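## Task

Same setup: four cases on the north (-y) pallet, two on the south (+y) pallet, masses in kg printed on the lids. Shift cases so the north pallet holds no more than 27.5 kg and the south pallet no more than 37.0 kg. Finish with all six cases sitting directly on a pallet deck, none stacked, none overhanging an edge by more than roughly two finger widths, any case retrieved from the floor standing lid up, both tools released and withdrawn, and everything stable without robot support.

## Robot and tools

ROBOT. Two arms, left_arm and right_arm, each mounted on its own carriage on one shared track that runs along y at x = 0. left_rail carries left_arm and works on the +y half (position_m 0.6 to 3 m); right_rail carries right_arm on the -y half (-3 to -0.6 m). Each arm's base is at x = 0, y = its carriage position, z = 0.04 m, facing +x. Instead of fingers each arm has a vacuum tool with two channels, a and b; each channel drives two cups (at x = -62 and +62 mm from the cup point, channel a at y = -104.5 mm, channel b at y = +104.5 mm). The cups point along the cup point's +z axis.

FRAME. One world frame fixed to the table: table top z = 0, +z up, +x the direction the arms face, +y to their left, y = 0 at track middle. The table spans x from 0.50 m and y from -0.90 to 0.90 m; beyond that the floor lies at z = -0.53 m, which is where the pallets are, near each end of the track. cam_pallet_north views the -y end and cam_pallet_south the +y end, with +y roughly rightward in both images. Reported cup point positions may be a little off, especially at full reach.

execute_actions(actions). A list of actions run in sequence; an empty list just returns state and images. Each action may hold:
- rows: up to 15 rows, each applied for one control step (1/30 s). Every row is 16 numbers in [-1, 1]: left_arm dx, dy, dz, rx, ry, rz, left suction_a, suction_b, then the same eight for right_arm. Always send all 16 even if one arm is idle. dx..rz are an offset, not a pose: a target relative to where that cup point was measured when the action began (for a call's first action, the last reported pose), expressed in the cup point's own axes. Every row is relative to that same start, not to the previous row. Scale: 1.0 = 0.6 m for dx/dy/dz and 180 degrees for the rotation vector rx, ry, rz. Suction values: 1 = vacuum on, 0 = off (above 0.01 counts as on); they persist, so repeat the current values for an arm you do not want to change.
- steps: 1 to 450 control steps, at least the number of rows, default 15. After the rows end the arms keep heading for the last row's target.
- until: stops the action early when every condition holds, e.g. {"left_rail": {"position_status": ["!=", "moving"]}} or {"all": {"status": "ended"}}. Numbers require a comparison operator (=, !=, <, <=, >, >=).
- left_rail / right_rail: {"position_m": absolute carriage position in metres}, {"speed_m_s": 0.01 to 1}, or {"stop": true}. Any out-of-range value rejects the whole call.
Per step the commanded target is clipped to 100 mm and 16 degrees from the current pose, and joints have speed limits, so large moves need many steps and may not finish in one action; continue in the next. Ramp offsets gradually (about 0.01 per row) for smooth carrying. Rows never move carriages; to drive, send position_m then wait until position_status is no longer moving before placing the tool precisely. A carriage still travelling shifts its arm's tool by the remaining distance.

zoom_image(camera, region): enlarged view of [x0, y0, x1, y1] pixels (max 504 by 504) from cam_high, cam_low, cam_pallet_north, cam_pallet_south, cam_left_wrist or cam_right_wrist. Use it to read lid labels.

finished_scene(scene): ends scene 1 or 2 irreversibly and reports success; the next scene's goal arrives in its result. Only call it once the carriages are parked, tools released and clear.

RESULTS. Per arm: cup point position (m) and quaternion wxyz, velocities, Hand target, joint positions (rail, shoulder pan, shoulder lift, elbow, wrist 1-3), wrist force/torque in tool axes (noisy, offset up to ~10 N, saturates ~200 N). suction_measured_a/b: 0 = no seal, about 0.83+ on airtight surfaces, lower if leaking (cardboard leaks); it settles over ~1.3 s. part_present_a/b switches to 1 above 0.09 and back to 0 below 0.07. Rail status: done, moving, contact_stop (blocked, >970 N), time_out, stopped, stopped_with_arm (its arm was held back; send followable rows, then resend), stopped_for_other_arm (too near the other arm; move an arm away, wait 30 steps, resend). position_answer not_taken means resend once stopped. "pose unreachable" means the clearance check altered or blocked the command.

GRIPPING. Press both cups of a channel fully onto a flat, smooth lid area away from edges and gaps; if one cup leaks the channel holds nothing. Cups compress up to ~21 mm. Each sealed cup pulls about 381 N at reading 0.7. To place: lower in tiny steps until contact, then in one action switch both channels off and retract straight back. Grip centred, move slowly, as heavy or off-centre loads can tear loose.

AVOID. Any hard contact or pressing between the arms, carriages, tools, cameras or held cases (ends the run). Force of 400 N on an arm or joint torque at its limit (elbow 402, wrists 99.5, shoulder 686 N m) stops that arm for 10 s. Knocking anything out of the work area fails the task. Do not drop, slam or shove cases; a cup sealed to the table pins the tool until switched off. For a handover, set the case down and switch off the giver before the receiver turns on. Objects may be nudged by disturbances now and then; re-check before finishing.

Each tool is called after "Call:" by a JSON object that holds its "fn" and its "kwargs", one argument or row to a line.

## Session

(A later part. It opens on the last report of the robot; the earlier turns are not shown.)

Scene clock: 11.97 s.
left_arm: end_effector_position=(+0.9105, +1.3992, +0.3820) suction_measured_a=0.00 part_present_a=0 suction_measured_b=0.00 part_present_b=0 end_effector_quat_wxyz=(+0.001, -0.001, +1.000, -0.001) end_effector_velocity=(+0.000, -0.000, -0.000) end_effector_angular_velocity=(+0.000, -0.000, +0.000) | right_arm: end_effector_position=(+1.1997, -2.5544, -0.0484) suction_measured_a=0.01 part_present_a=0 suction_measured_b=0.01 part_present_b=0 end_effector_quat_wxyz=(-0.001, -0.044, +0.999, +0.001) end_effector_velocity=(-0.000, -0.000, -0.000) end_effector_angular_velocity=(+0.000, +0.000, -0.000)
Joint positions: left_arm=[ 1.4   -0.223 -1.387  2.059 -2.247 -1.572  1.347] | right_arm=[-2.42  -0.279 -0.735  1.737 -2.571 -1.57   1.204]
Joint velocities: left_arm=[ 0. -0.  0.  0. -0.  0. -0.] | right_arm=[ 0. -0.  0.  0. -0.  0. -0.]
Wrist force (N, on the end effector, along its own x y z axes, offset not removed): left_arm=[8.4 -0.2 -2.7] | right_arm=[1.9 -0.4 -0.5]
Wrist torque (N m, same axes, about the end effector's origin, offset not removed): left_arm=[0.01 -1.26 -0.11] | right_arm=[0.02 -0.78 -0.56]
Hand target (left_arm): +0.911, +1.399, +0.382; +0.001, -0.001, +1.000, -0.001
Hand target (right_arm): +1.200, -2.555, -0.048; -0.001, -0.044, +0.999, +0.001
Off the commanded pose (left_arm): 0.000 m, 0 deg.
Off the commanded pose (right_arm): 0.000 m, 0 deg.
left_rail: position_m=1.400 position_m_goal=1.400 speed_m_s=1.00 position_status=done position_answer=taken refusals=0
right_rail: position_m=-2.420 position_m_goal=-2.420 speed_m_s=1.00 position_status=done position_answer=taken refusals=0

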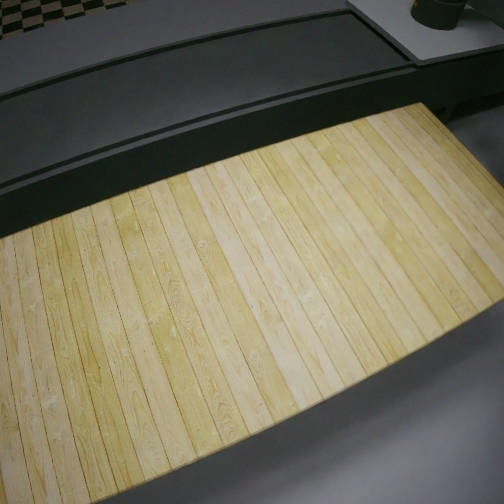

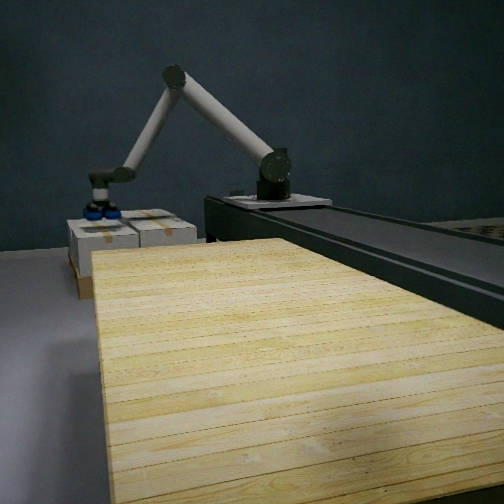

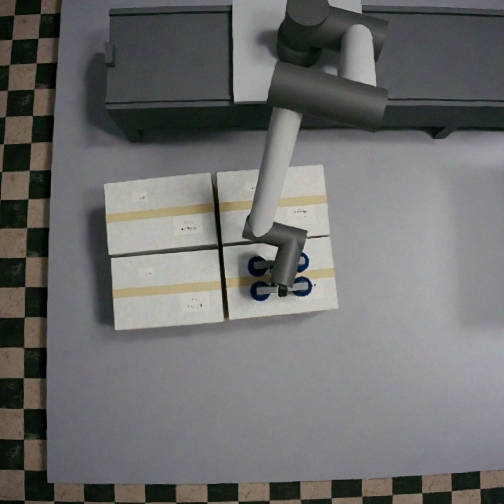

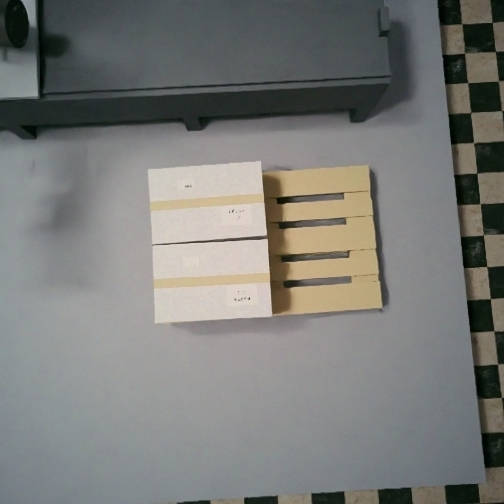

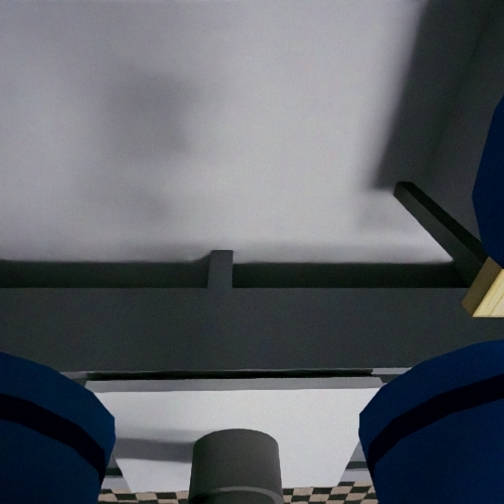

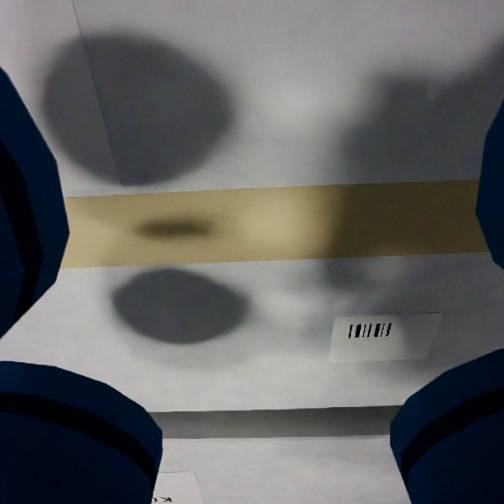

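Call:
{"fn": "execute_actions", "kwargs": {
  "actions": [
    {"rows":[[0,0,0,0,0,0,0,0,-0.008,0.008,0.04,0,0,-0.011,1,1],[0,0,0,0,0,0,0,0,-0.008,0.008,0.083,0,0,-0.011,1,1]],"steps":15}
  ]
}}

Scene clock: 13.07 s.
left_arm: end_effector_position=(+0.9105, +1.3992, +0.3820) suction_measured_a=0.00 part_present_a=0 suction_measured_b=0.00 part_present_b=0 end_effector_quat_wxyz=(+0.001, -0.001, +1.000, -0.001) end_effector_velocity=(-0.000, +0.000, +0.000) end_effector_angular_velocity=(-0.000, -0.000, +0.000) | right_arm: end_effector_position=(+1.2038, -2.5493, -0.0980) suction_measured_a=0.01 part_present_a=0 suction_measured_b=0.01 part_present_b=0 end_effector_quat_wxyz=(-0.001, -0.061, +0.998, +0.001) end_effector_velocity=(+0.001, +0.000, -0.002) end_effector_angular_velocity=(-0.000, -0.001, +0.002)
Joint positions: left_arm=[ 1.4   -0.223 -1.387  2.059 -2.247 -1.572  1.347] | right_arm=[-2.42  -0.274 -0.683  1.727 -2.612 -1.57   1.174]
Joint velocities: left_arm=[ 0. -0. -0.  0. -0.  0. -0.] | right_arm=[ 0.     0.001  0.003 -0.002 -0.002 -0.    -0.001]
Wrist force (N, on the end effector, along its own x y z axes, offset not removed): left_arm=[6.7 -1.6 -1.5] | right_arm=[1.6 10.1 -0.6]
Wrist torque (N m, same axes, about the end effector's origin, offset not removed): left_arm=[-0.25 -1.09 -0.10] | right_arm=[1.28 -0.71 -0.41]
Hand target (left_arm): +0.911, +1.399, +0.382; +0.001, -0.001, +1.000, -0.001
Hand target (right_arm): +1.204, -2.549, -0.098; -0.001, -0.061, +0.998, +0.001
Off the commanded pose (left_arm): 0.000 m, 0 deg.
Off the commanded pose (right_arm): 0.000 m, 0 deg.
left_rail: position_m=1.400 position_m_goal=1.400 speed_m_s=1.00 position_status=done position_answer=taken refusals=0
right_rail: position_m=-2.420 position_m_goal=-2.420 speed_m_s=1.00 position_status=done position_answer=taken refusals=0

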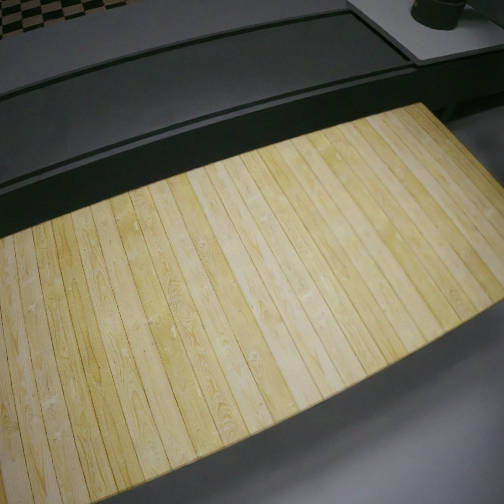

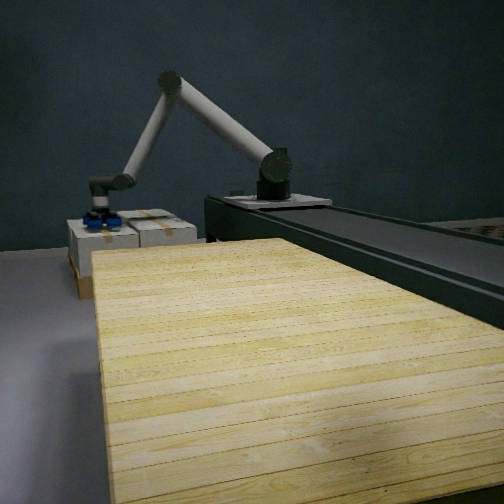

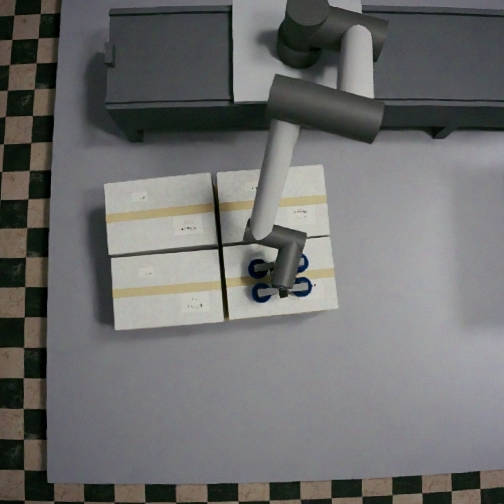

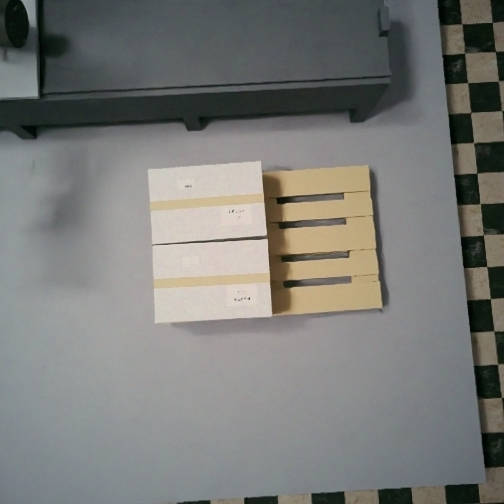

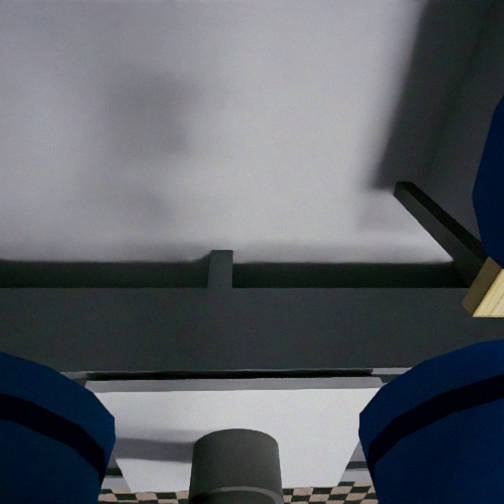

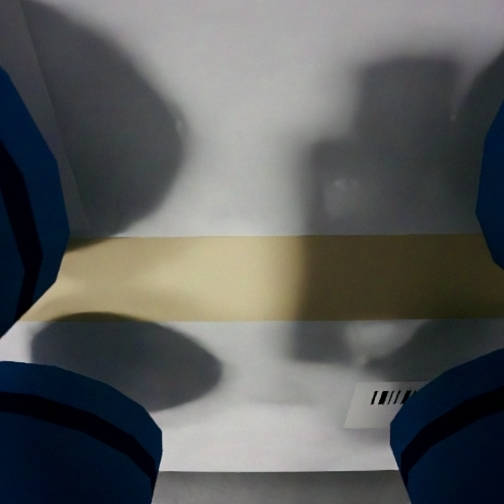

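Call:
{"fn": "execute_actions", "kwargs": {
  "actions": [
    {"rows":[[0,0,0,0,0,0,0,0,0,0,0.015,0,0,0,1,1],[0,0,0,0,0,0,0,0,0,0,0.03,0,0,0,1,1]],"steps":12}
  ]
}}

Scene clock: 14.00 s.
left_arm: end_effector_position=(+0.9105, +1.3992, +0.3820) suction_measured_a=0.00 part_present_a=0 suction_measured_b=0.00 part_present_b=0 end_effector_quat_wxyz=(+0.001, -0.001, +1.000, -0.001) end_effector_velocity=(+0.000, +0.000, -0.000) end_effector_angular_velocity=(+0.000, +0.000, -0.000) | right_arm: end_effector_position=(+1.2037, -2.5492, -0.1157) suction_measured_a=0.01 part_present_a=0 suction_measured_b=0.01 part_present_b=0 end_effector_quat_wxyz=(-0.001, -0.061, +0.998, +0.001) end_effector_velocity=(+0.001, -0.000, -0.003) end_effector_angular_velocity=(-0.000, -0.001, +0.000)
Joint positions: left_arm=[ 1.4   -0.223 -1.387  2.059 -2.247 -1.572  1.347] | right_arm=[-2.42  -0.274 -0.665  1.724 -2.627 -1.57   1.174]
Joint velocities: left_arm=[ 0.  0.  0. -0.  0. -0.  0.] | right_arm=[ 0.     0.     0.004 -0.001 -0.003 -0.    -0.   ]
Wrist force (N, on the end effector, along its own x y z axes, offset not removed): left_arm=[3.7 -2.8 -1.9] | right_arm=[-0.4 1.2 -0.1]
Wrist torque (N m, same axes, about the end effector's origin, offset not removed): left_arm=[-0.45 -0.68 -0.07] | right_arm=[0.10 -0.44 -0.55]
Hand target (left_arm): +0.911, +1.399, +0.382; +0.001, -0.001, +1.000, -0.001
Hand target (right_arm): +1.204, -2.549, -0.116; -0.001, -0.061, +0.998, +0.001
Off the commanded pose (left_arm): 0.000 m, 0 deg.
Off the commanded pose (right_arm): 0.000 m, 0 deg.
left_rail: position_m=1.400 position_m_goal=1.400 speed_m_s=1.00 position_status=done position_answer=taken refusals=0
right_rail: position_m=-2.420 position_m_goal=-2.420 speed_m_s=1.00 position_status=done position_answer=taken refusals=0

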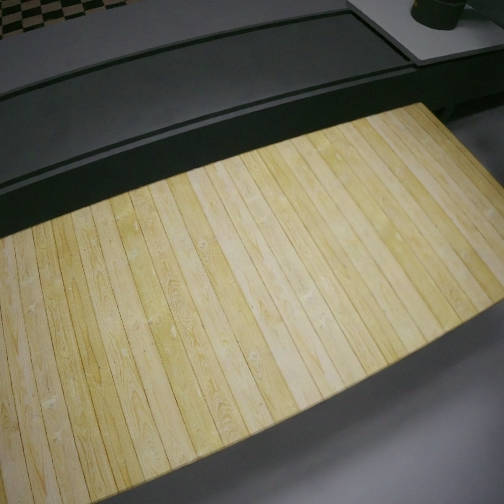

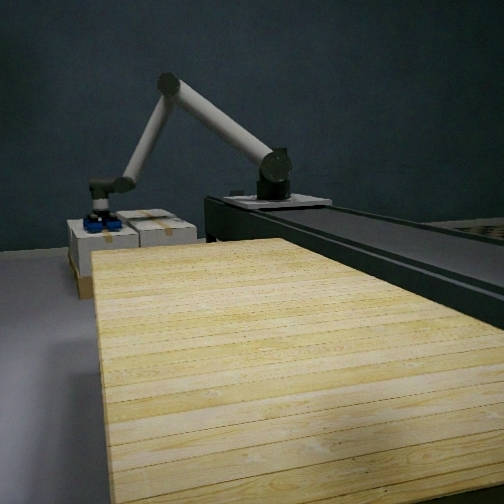

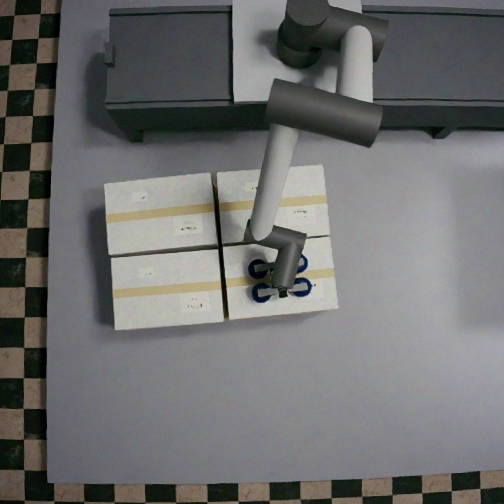

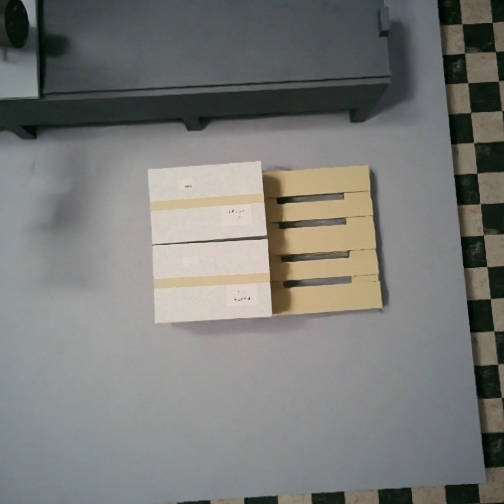

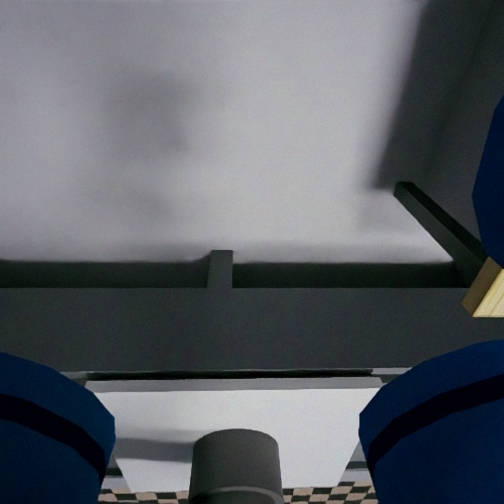

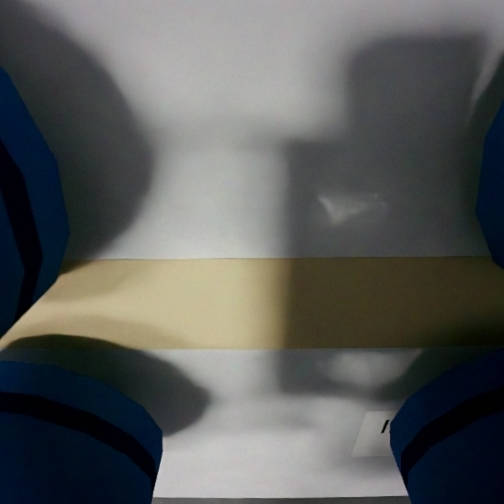

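Call:
{"fn": "execute_actions", "kwargs": {
  "actions": [
    {"rows":[[0,0,0,0,0,0,0,0,0,0,0.012,0,0,0,1,1],[0,0,0,0,0,0,0,0,0,0,0.025,0,0,0,1,1]],"steps":14}
  ]
}}

Scene clock: 14.80 s.
left_arm: end_effector_position=(+0.9105, +1.3992, +0.3820) suction_measured_a=0.00 part_present_a=0 suction_measured_b=0.00 part_present_b=0 end_effector_quat_wxyz=(+0.001, -0.001, +1.000, -0.001) end_effector_velocity=(-0.000, +0.000, +0.000) end_effector_angular_velocity=(-0.000, -0.000, -0.000) | right_arm: end_effector_position=(+1.2037, -2.5492, -0.1306) suction_measured_a=0.01 part_present_a=0 suction_measured_b=0.01 part_present_b=0 end_effector_quat_wxyz=(-0.001, -0.061, +0.998, +0.001) end_effector_velocity=(+0.000, -0.000, -0.001) end_effector_angular_velocity=(-0.000, -0.000, -0.000)
Joint positions: left_arm=[ 1.4   -0.223 -1.387  2.059 -2.247 -1.572  1.347] | right_arm=[-2.42  -0.274 -0.65   1.721 -2.64  -1.57   1.174]
Joint velocities: left_arm=[ 0.  0. -0.  0. -0.  0.  0.] | right_arm=[ 0.    -0.     0.001 -0.    -0.001  0.     0.   ]
Wrist force (N, on the end effector, along its own x y z axes, offset not removed): left_arm=[5.2 0.9 -1.9] | right_arm=[-2.0 -2.5 1.3]
Wrist torque (N m, same axes, about the end effector's origin, offset not removed): left_arm=[0.08 -0.87 -0.04] | right_arm=[-0.48 -0.32 -0.39]
Hand target (left_arm): +0.911, +1.399, +0.382; +0.001, -0.001, +1.000, -0.001
Hand target (right_arm): +1.204, -2.549, -0.131; -0.001, -0.061, +0.998, +0.001
Off the commanded pose (left_arm): 0.000 m, 0 deg.
Off the commanded pose (right_arm): 0.000 m, 0 deg.
left_rail: position_m=1.400 position_m_goal=1.400 speed_m_s=1.00 position_status=done position_answer=taken refusals=0
right_rail: position_m=-2.420 position_m_goal=-2.420 speed_m_s=1.00 position_status=done position_answer=taken refusals=0

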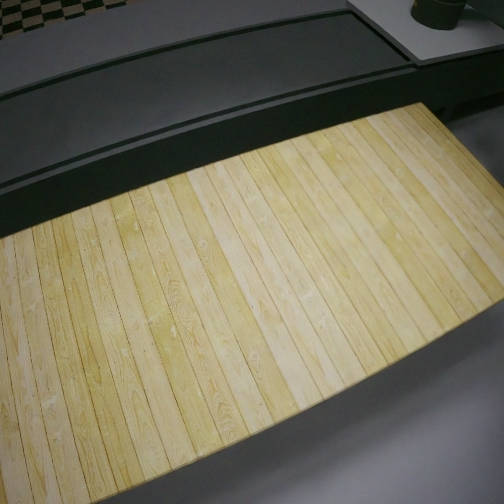

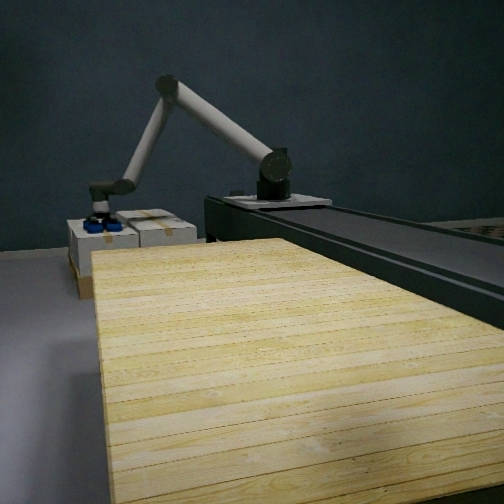

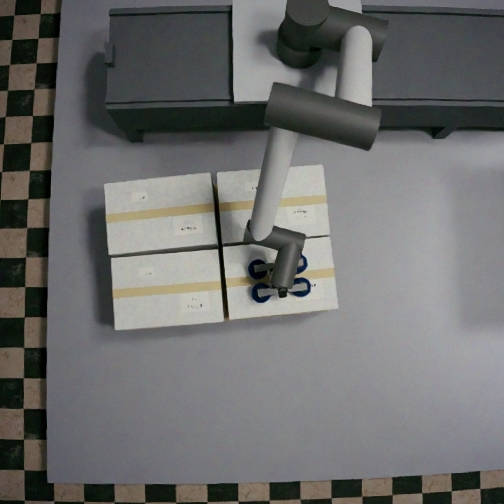

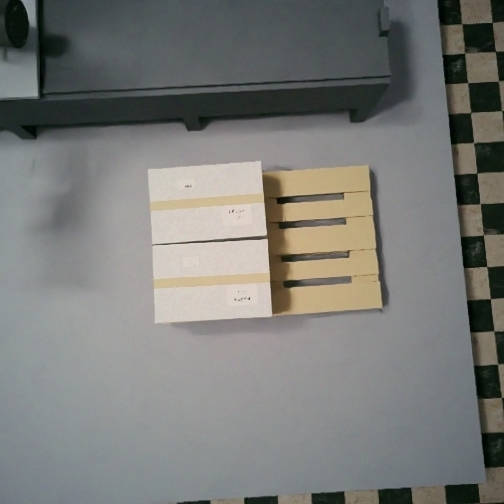

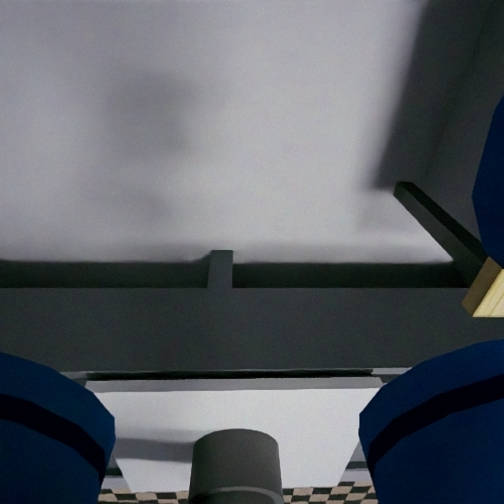

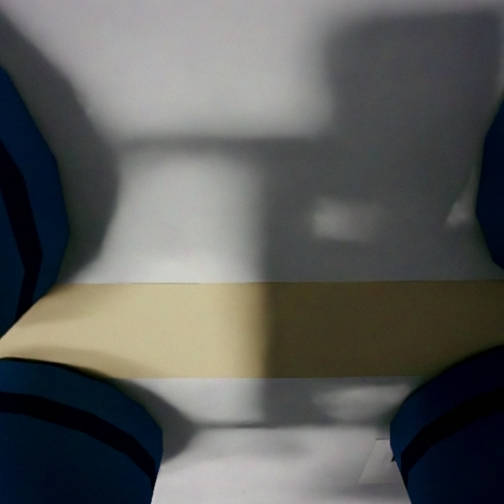

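Call:
{"fn": "execute_actions", "kwargs": {
  "actions": [
    {"rows":[[0,0,0,0,0,0,0,0,0.01,0,0,0,0,0,1,1],[0,0,0,0,0,0,0,0,0.01,0,0,0,0,0,1,1],[0,0,0,0,0,0,0,0,0.01,0,0.005,0,0,0,1,1],[0,0,0,0,0,0,0,0,0.01,0,0.01,0,0,0,1,1],[0,0,0,0,0,0,0,0,0.01,0,0.017,0,0,0,1,1]],"steps":22}
  ]
}}

Scene clock: 16.33 s.
left_arm: end_effector_position=(+0.9105, +1.3992, +0.3820) suction_measured_a=0.00 part_present_a=0 suction_measured_b=0.00 part_present_b=0 end_effector_quat_wxyz=(+0.001, -0.001, +1.000, -0.001) end_effector_velocity=(+0.000, +0.000, -0.000) end_effector_angular_velocity=(+0.000, +0.000, -0.000) | right_arm: end_effector_position=(+1.1977, -2.5499, -0.1407) suction_measured_a=0.94 part_present_a=1 suction_measured_b=0.94 part_present_b=1 end_effector_quat_wxyz=(-0.001, -0.061, +0.998, +0.001) end_effector_velocity=(-0.000, -0.000, -0.000) end_effector_angular_velocity=(+0.000, +0.000, -0.000)
Joint positions: left_arm=[ 1.4   -0.223 -1.387  2.059 -2.247 -1.572  1.347] | right_arm=[-2.42  -0.276 -0.643  1.729 -2.655 -1.57   1.172]
Joint velocities: left_arm=[ 0.  0.  0. -0.  0. -0.  0.] | right_arm=[ 0. -0.  0. -0. -0. -0. -0.]
Wrist force (N, on the end effector, along its own x y z axes, offset not removed): left_arm=[6.8 0.5 -3.1] | right_arm=[-2.3 -2.4 -58.8]
Wrist torque (N m, same axes, about the end effector's origin, offset not removed): left_arm=[0.05 -1.14 -0.13] | right_arm=[2.82 -0.43 -0.64]
Hand target (left_arm): +0.911, +1.399, +0.382; +0.001, -0.001, +1.000, -0.001
Hand target (right_arm): +1.198, -2.550, -0.141; -0.001, -0.061, +0.998, +0.001
Off the commanded pose (left_arm): 0.000 m, 0 deg.
Off the commanded pose (right_arm): 0.000 m, 0 deg.
left_rail: position_m=1.400 position_m_goal=1.400 speed_m_s=1.00 position_status=done position_answer=taken refusals=0
right_rail: position_m=-2.420 position_m_goal=-2.420 speed_m_s=1.00 position_status=done position_answer=taken refusals=0

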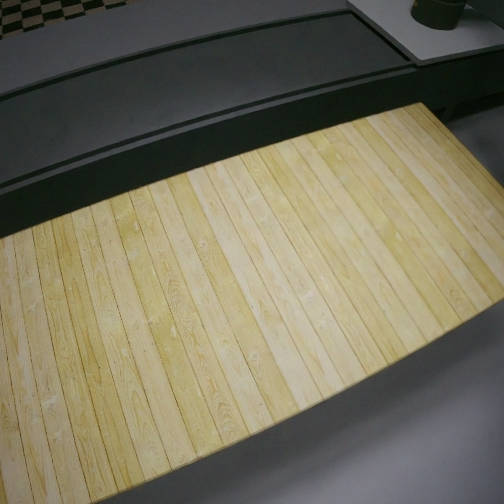

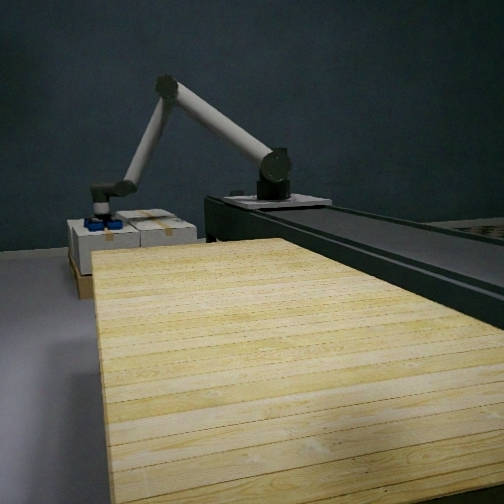

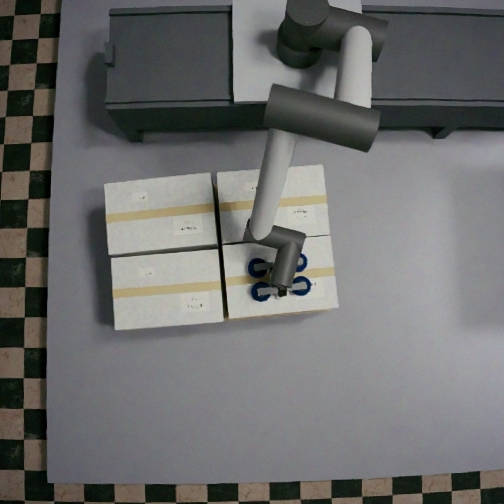

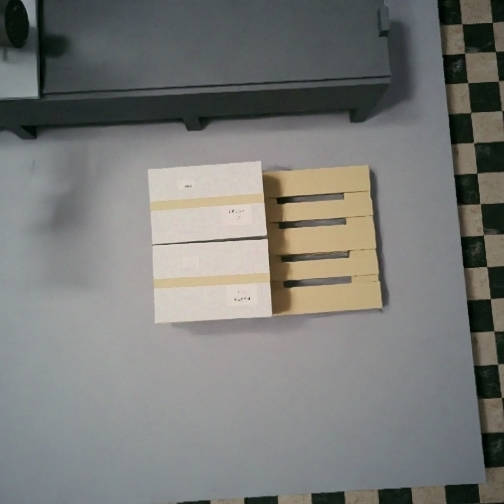

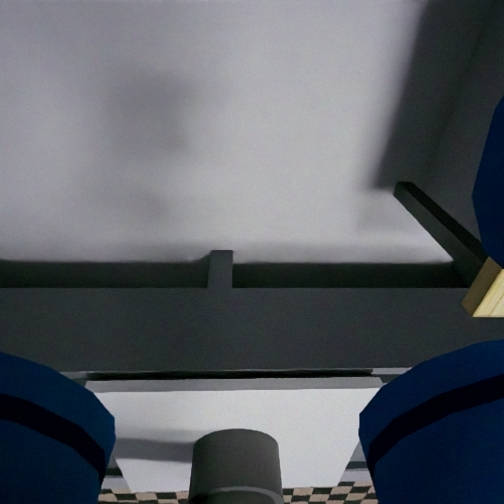

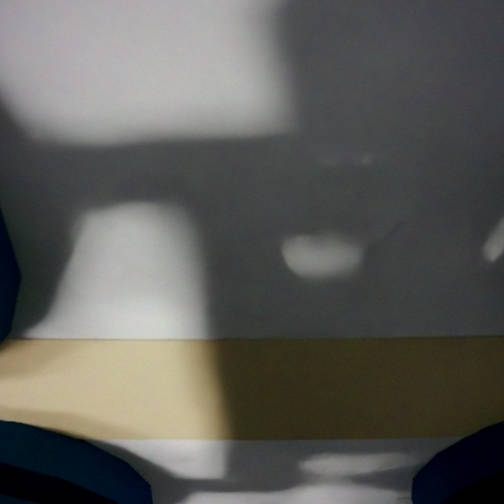

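Call:
{"fn": "execute_actions", "kwargs": {
  "actions": [
    {"rows":[[0,0,0,0,0,0,0,0,0,0,-0.02,0,0,0,1,1],[0,0,0,0,0,0,0,0,0,0,-0.05,0,0,0,1,1],[0,0,0,0,0,0,0,0,0,0,-0.09,0,0,0,1,1],[0,0,0,0,0,0,0,0,0,0,-0.14,0,0,0,1,1],[0,0,0,0,0,0,0,0,0,0,-0.8,0,0,0,1,1]],"steps":42},
    {"rows":[[0,0,0,0,0,0,0,0,0.03,0.03,0,0,0,0.01,1,1],[0,0,0,0,0,0,0,0,0.07,0.08,0,0,0,0.02,1,1],[0,0,0,0,0,0,0,0,0.485,0.563,0,0,0,0.039,1,1]],"right_rail":{"position_m":-0.6},"steps":100,"until":{"all":{"status":"ended"}}},
    {"rows":[[0,0,0,0,0,0,0,0,0,0.03,0,0,0,0,1,1],[0,0,0,0,0,0,0,0,0,0.07,0,0,0,0,1,1],[0,0,0,0,0,0,0,0,0,0.12,0,0,0,0,1,1],[0,0,0,0,0,0,0,0,0,0.68,0.13,0,0,0,1,1]],"steps":38}
  ]
}}

Scene clock: 23.10 s.
left_arm: end_effector_position=(+0.9105, +1.3992, +0.3820) suction_measured_a=0.00 part_present_a=0 suction_measured_b=0.00 part_present_b=0 end_effector_quat_wxyz=(+0.001, -0.001, +1.000, -0.001) end_effector_velocity=(-0.000, +0.000, +0.000) end_effector_angular_velocity=(-0.000, -0.000, +0.000) | right_arm: end_effector_position=(+0.8681, -0.0233, +0.2611) suction_measured_a=0.94 part_present_a=1 suction_measured_b=0.94 part_present_b=1 end_effector_quat_wxyz=(-0.002, +0.000, +1.000, +0.000) end_effector_velocity=(+0.000, +0.001, -0.000) end_effector_angular_velocity=(-0.000, +0.000, -0.000)
Joint positions: left_arm=[ 1.4   -0.223 -1.387  2.059 -2.247 -1.572  1.347] | right_arm=[-0.6    0.392 -1.155  1.939 -2.353 -1.569  1.963]
Joint velocities: left_arm=[ 0.  0. -0.  0.  0. -0.  0.] | right_arm=[ 0.     0.001  0.001 -0.001  0.    -0.     0.001]
Wrist force (N, on the end effector, along its own x y z axes, offset not removed): left_arm=[4.9 -4.6 -1.9] | right_arm=[0.7 0.9 -61.6]
Wrist torque (N m, same axes, about the end effector's origin, offset not removed): left_arm=[-0.64 -0.82 -0.12] | right_arm=[3.41 -0.85 -0.40]
Hand target (left_arm): +0.911, +1.399, +0.382; +0.001, -0.001, +1.000, -0.001
Hand target (right_arm): +0.868, -0.023, +0.261; -0.002, +0.000, +1.000, +0.000
Off the commanded pose (left_arm): 0.000 m, 0 deg.
Off the commanded pose (right_arm): 0.001 m, 0 deg.
left_rail: position_m=1.400 position_m_goal=1.400 speed_m_s=1.00 position_status=done position_answer=taken refusals=0
right_rail: position_m=-0.600 position_m_goal=-0.600 speed_m_s=1.00 position_status=done position_answer=taken refusals=0

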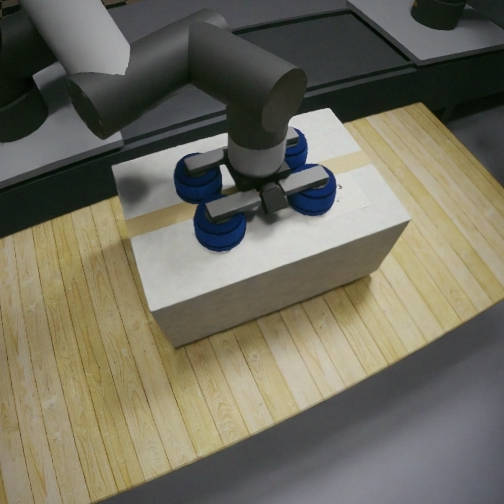

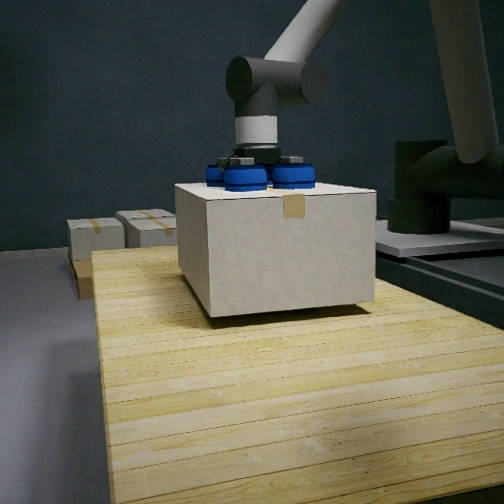

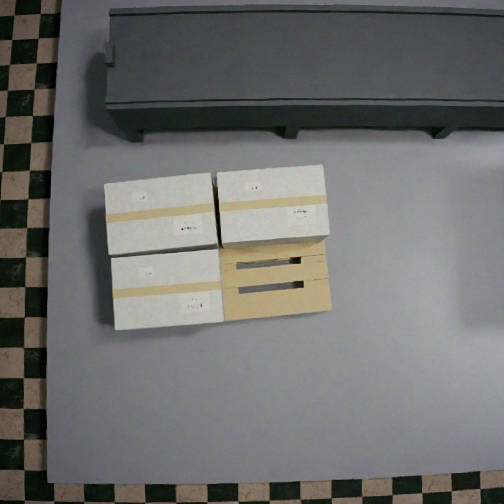

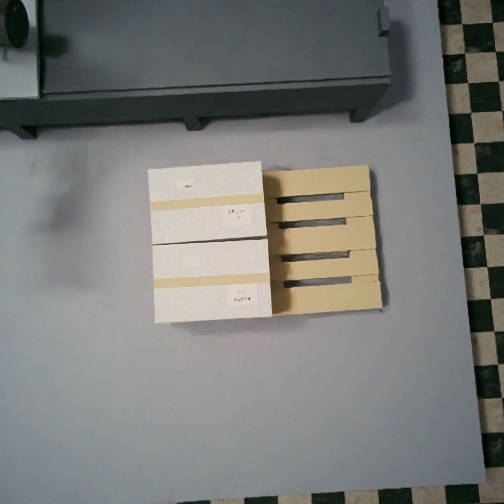

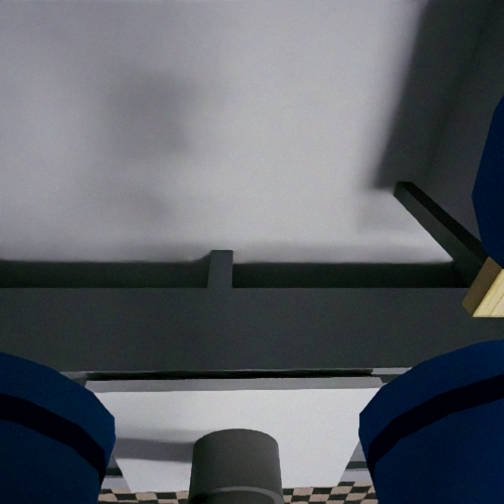

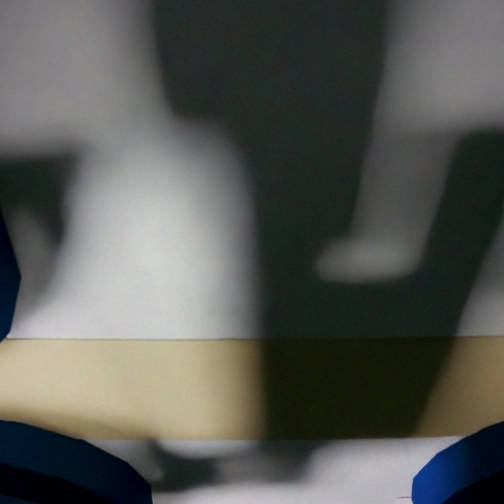

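Call:
{"fn": "execute_actions", "kwargs": {
  "actions": [
    {"rows":[[0,0,0,0,0,0,0,0,0,0,0.01,0,0,0,1,1],[0,0,0,0,0,0,0,0,0,0,0.02,0,0,0,1,1],[0,0,0,0,0,0,0,0,0,0,0.027,0,0,0,1,1],[0,0,0,0,0,0,0,0,0,0,0.032,0,0,0,1,1]],"steps":14}
  ]
}}

Call:
{"fn": "zoom_image", "kwargs": {
  "camera": "cam_low",
  "region": [160, 250, 400, 340]
}}

Scene clock: 24.47 s.
left_arm: end_effector_position=(+0.9105, +1.3992, +0.3820) suction_measured_a=0.00 part_present_a=0 suction_measured_b=0.00 part_present_b=0 end_effector_quat_wxyz=(+0.001, -0.001, +1.000, -0.001) end_effector_velocity=(-0.000, -0.000, +0.000) end_effector_angular_velocity=(-0.000, -0.000, -0.000) | right_arm: end_effector_position=(+0.8680, -0.0232, +0.2421) suction_measured_a=0.94 part_present_a=1 suction_measured_b=0.94 part_present_b=1 end_effector_quat_wxyz=(-0.001, +0.000, +1.000, +0.000) end_effector_velocity=(+0.000, -0.000, -0.002) end_effector_angular_velocity=(+0.000, -0.001, -0.000)
Joint positions: left_arm=[ 1.4   -0.223 -1.387  2.059 -2.247 -1.572  1.347] | right_arm=[-0.6    0.392 -1.138  1.948 -2.378 -1.569  1.963]
Joint velocities: left_arm=[ 0.  0. -0. -0. -0. -0.  0.] | right_arm=[ 0.    -0.     0.002  0.001 -0.004  0.     0.   ]
Wrist force (N, on the end effector, along its own x y z axes, offset not removed): left_arm=[4.2 -2.5 -0.7] | right_arm=[-0.3 4.1 -62.0]
Wrist torque (N m, same axes, about the end effector's origin, offset not removed): left_arm=[-0.42 -0.67 -0.05] | right_arm=[3.69 -0.48 -0.59]
Hand target (left_arm): +0.911, +1.399, +0.382; +0.001, -0.001, +1.000, -0.001
Hand target (right_arm): +0.868, -0.023, +0.242; -0.002, +0.000, +1.000, +0.000
Off the commanded pose (left_arm): 0.000 m, 0 deg.
Off the commanded pose (right_arm): 0.000 m, 0 deg.
left_rail: position_m=1.400 position_m_goal=1.400 speed_m_s=1.00 position_status=done position_answer=taken refusals=0
right_rail: position_m=-0.600 position_m_goal=-0.600 speed_m_s=1.00 position_status=done position_answer=taken refusals=0

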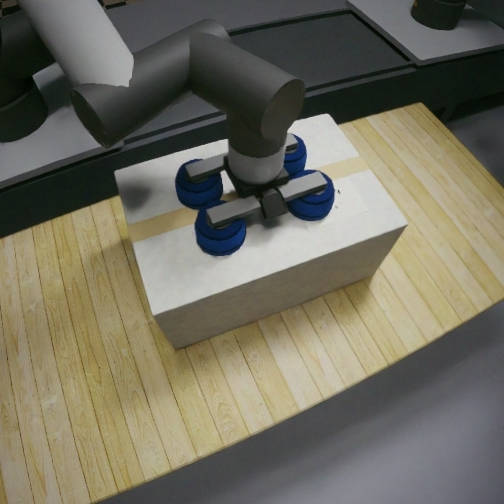

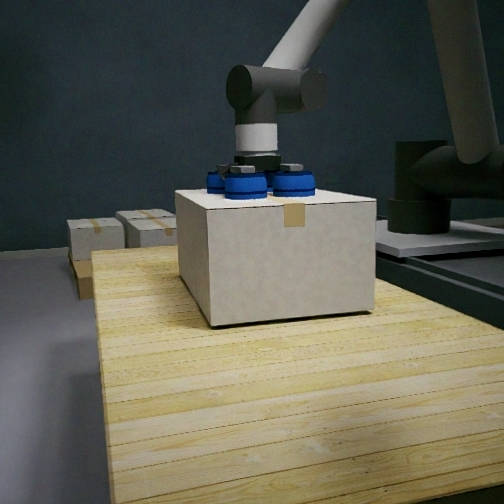

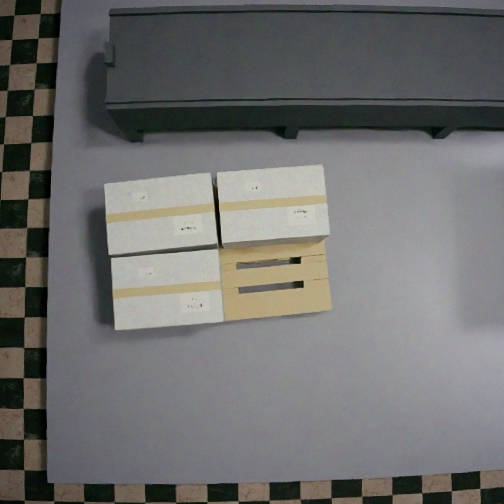

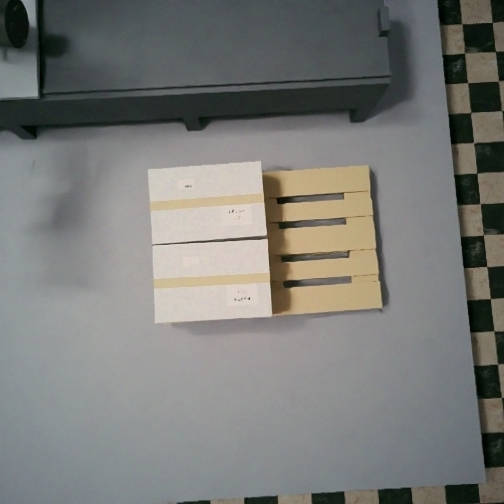

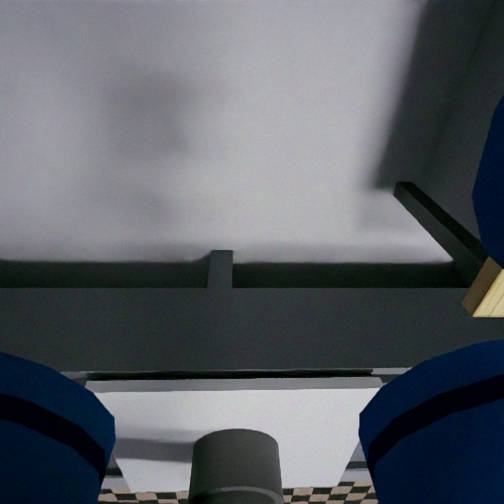

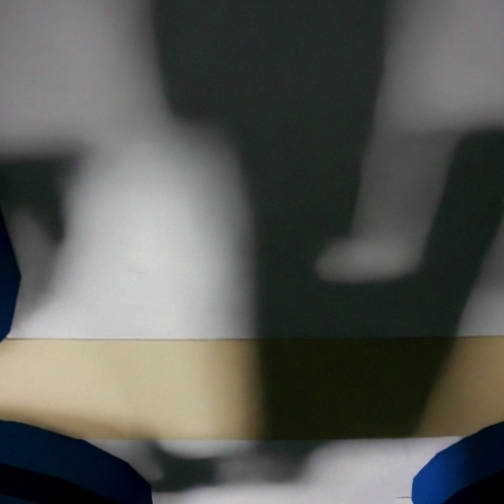

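Region (160, 250, 400, 340) of cam_low's 504x504 image, scaled by 2.100, with more detail than that image has; it fills the top 189 rows of this view, and the rest is white.

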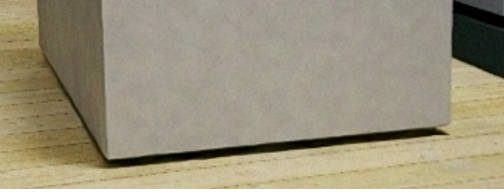

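Call:
{"fn": "execute_actions", "kwargs": {
  "actions": [
    {"rows":[[0,0,0,0,0,0,0,0,0,0,0.004,0,0,0,1,1]],"steps":8},
    {"rows":[[0,0,0,0,0,0,0,0,0,0,0,0,0,0,0,0],[0,0,0,0,0,0,0,0,0,0,-0.003,0,0,0,0,0],[0,0,0,0,0,0,0,0,0,0,-0.006,0,0,0,0,0],[0,0,0,0,0,0,0,0,0,0,-0.01,0,0,0,0,0],[0,0,0,0,0,0,0,0,0,0,-0.015,0,0,0,0,0],[0,0,0,0,0,0,0,0,0,0,-0.02,0,0,0,0,0],[0,0,0,0,0,0,0,0,0,0,-0.025,0,0,0,0,0],[0,0,0,0,0,0,0,0,0,0,-0.03,0,0,0,0,0],[0,0,0,0,0,0,0,0,0,0,-0.04,0,0,0,0,0],[0,0,0,0,0,0,0,0,0,0,-0.06,0,0,0,0,0],[0,0,0,0,0,0,0,0,0,0,-0.15,0,0,0,0,0]],"steps":22},
    {"rows":[[0,0,0,0,0,0,0,0,0.12,-0.96,0,0,0,-0.039,0,0]],"right_rail":{"position_m":-2.598},"steps":25},
    {"left_rail":{"position_m":0.6},"steps":42},
    {"rows":[[0.087,-1,0.12,0,0,0.013,0,0,0,0,0,0,0,0,0,0]],"steps":20},
    {"rows":[[0,0,0,0,0,0,0,0,0,0,0,0,0,0,0,0]],"steps":1}
  ]
}}

Scene clock: 30.03 s.
left_arm: end_effector_position=(+0.8680, +0.2218, +0.3366) suction_measured_a=0.00 part_present_a=0 suction_measured_b=0.00 part_present_b=0 end_effector_quat_wxyz=(+0.000, +0.021, +1.000, -0.003) end_effector_velocity=(-0.061, -0.585, -0.065) end_effector_angular_velocity=(+0.001, -0.001, -0.002) | right_arm: end_effector_position=(+0.7963, -2.5969, +0.3290) suction_measured_a=0.01 part_present_a=0 suction_measured_b=0.01 part_present_b=0 end_effector_quat_wxyz=(-0.001, -0.061, +0.998, +0.001) end_effector_velocity=(-0.000, +0.000, -0.000) end_effector_angular_velocity=(+0.000, +0.000, +0.000)
Joint positions: left_arm=[ 0.6   -0.624 -1.311  2.039 -2.303 -1.575  0.99 ] | right_arm=[-2.598 -0.254 -1.459  2.244 -2.353 -1.57   1.195]
Joint velocities: left_arm=[ 0.    -0.553  0.232 -0.206 -0.028  0.003 -0.55 ] | right_arm=[ 0.  0.  0. -0.  0. -0.  0.]
Wrist force (N, on the end effector, along its own x y z axes, offset not removed): left_arm=[4.5 -1.0 -2.2] | right_arm=[-0.4 1.8 -1.9]
Wrist torque (N m, same axes, about the end effector's origin, offset not removed): left_arm=[-0.19 -0.76 0.00] | right_arm=[0.14 -0.38 -0.45]
Hand target (left_arm): +0.870, +0.241, +0.339; +0.000, +0.021, +1.000, -0.003
Hand target (right_arm): +0.796, -2.597, +0.329; -0.001, -0.061, +0.998, +0.001
Off the commanded pose (left_arm): 0.020 m, 0 deg.
Off the commanded pose (right_arm): 0.000 m, 0 deg.
left_rail: position_m=0.600 position_m_goal=0.600 speed_m_s=1.00 position_status=done position_answer=taken refusals=0
right_rail: position_m=-2.598 position_m_goal=-2.598 speed_m_s=1.00 position_status=done position_answer=taken refusals=0

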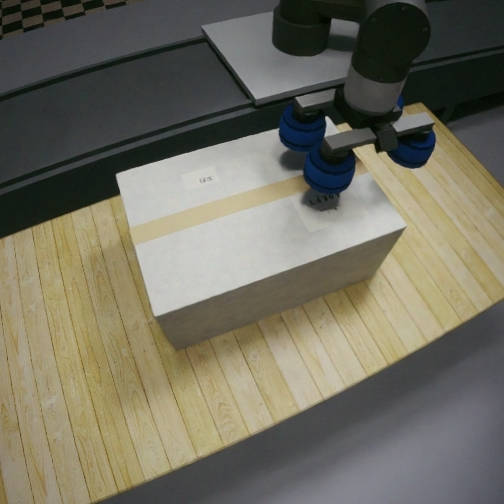

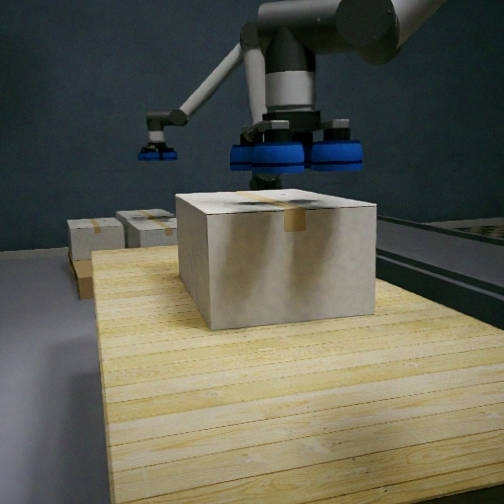

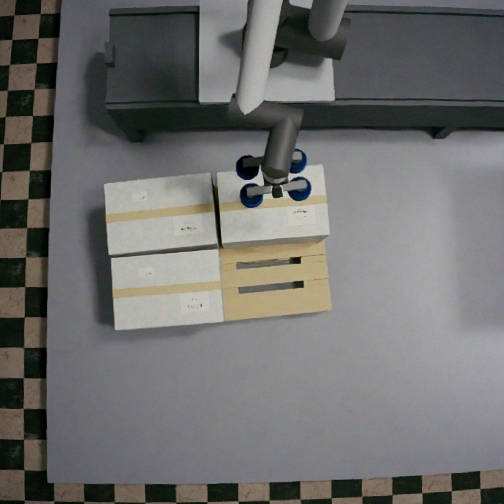

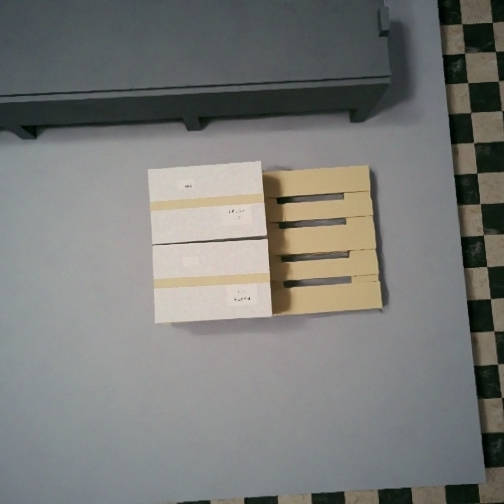

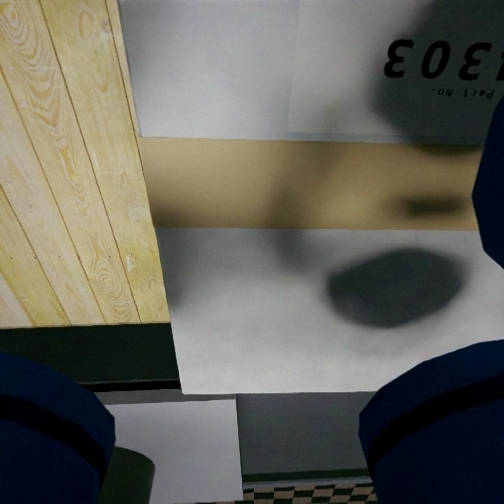

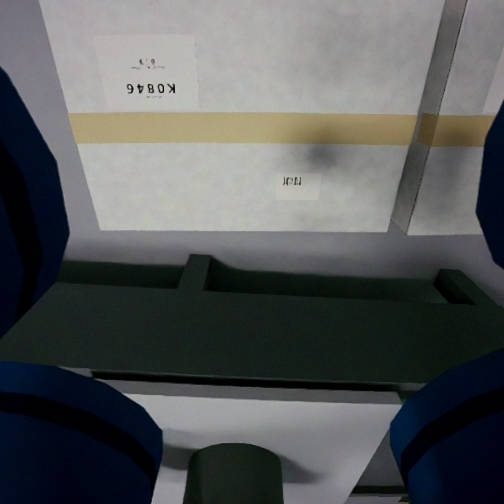

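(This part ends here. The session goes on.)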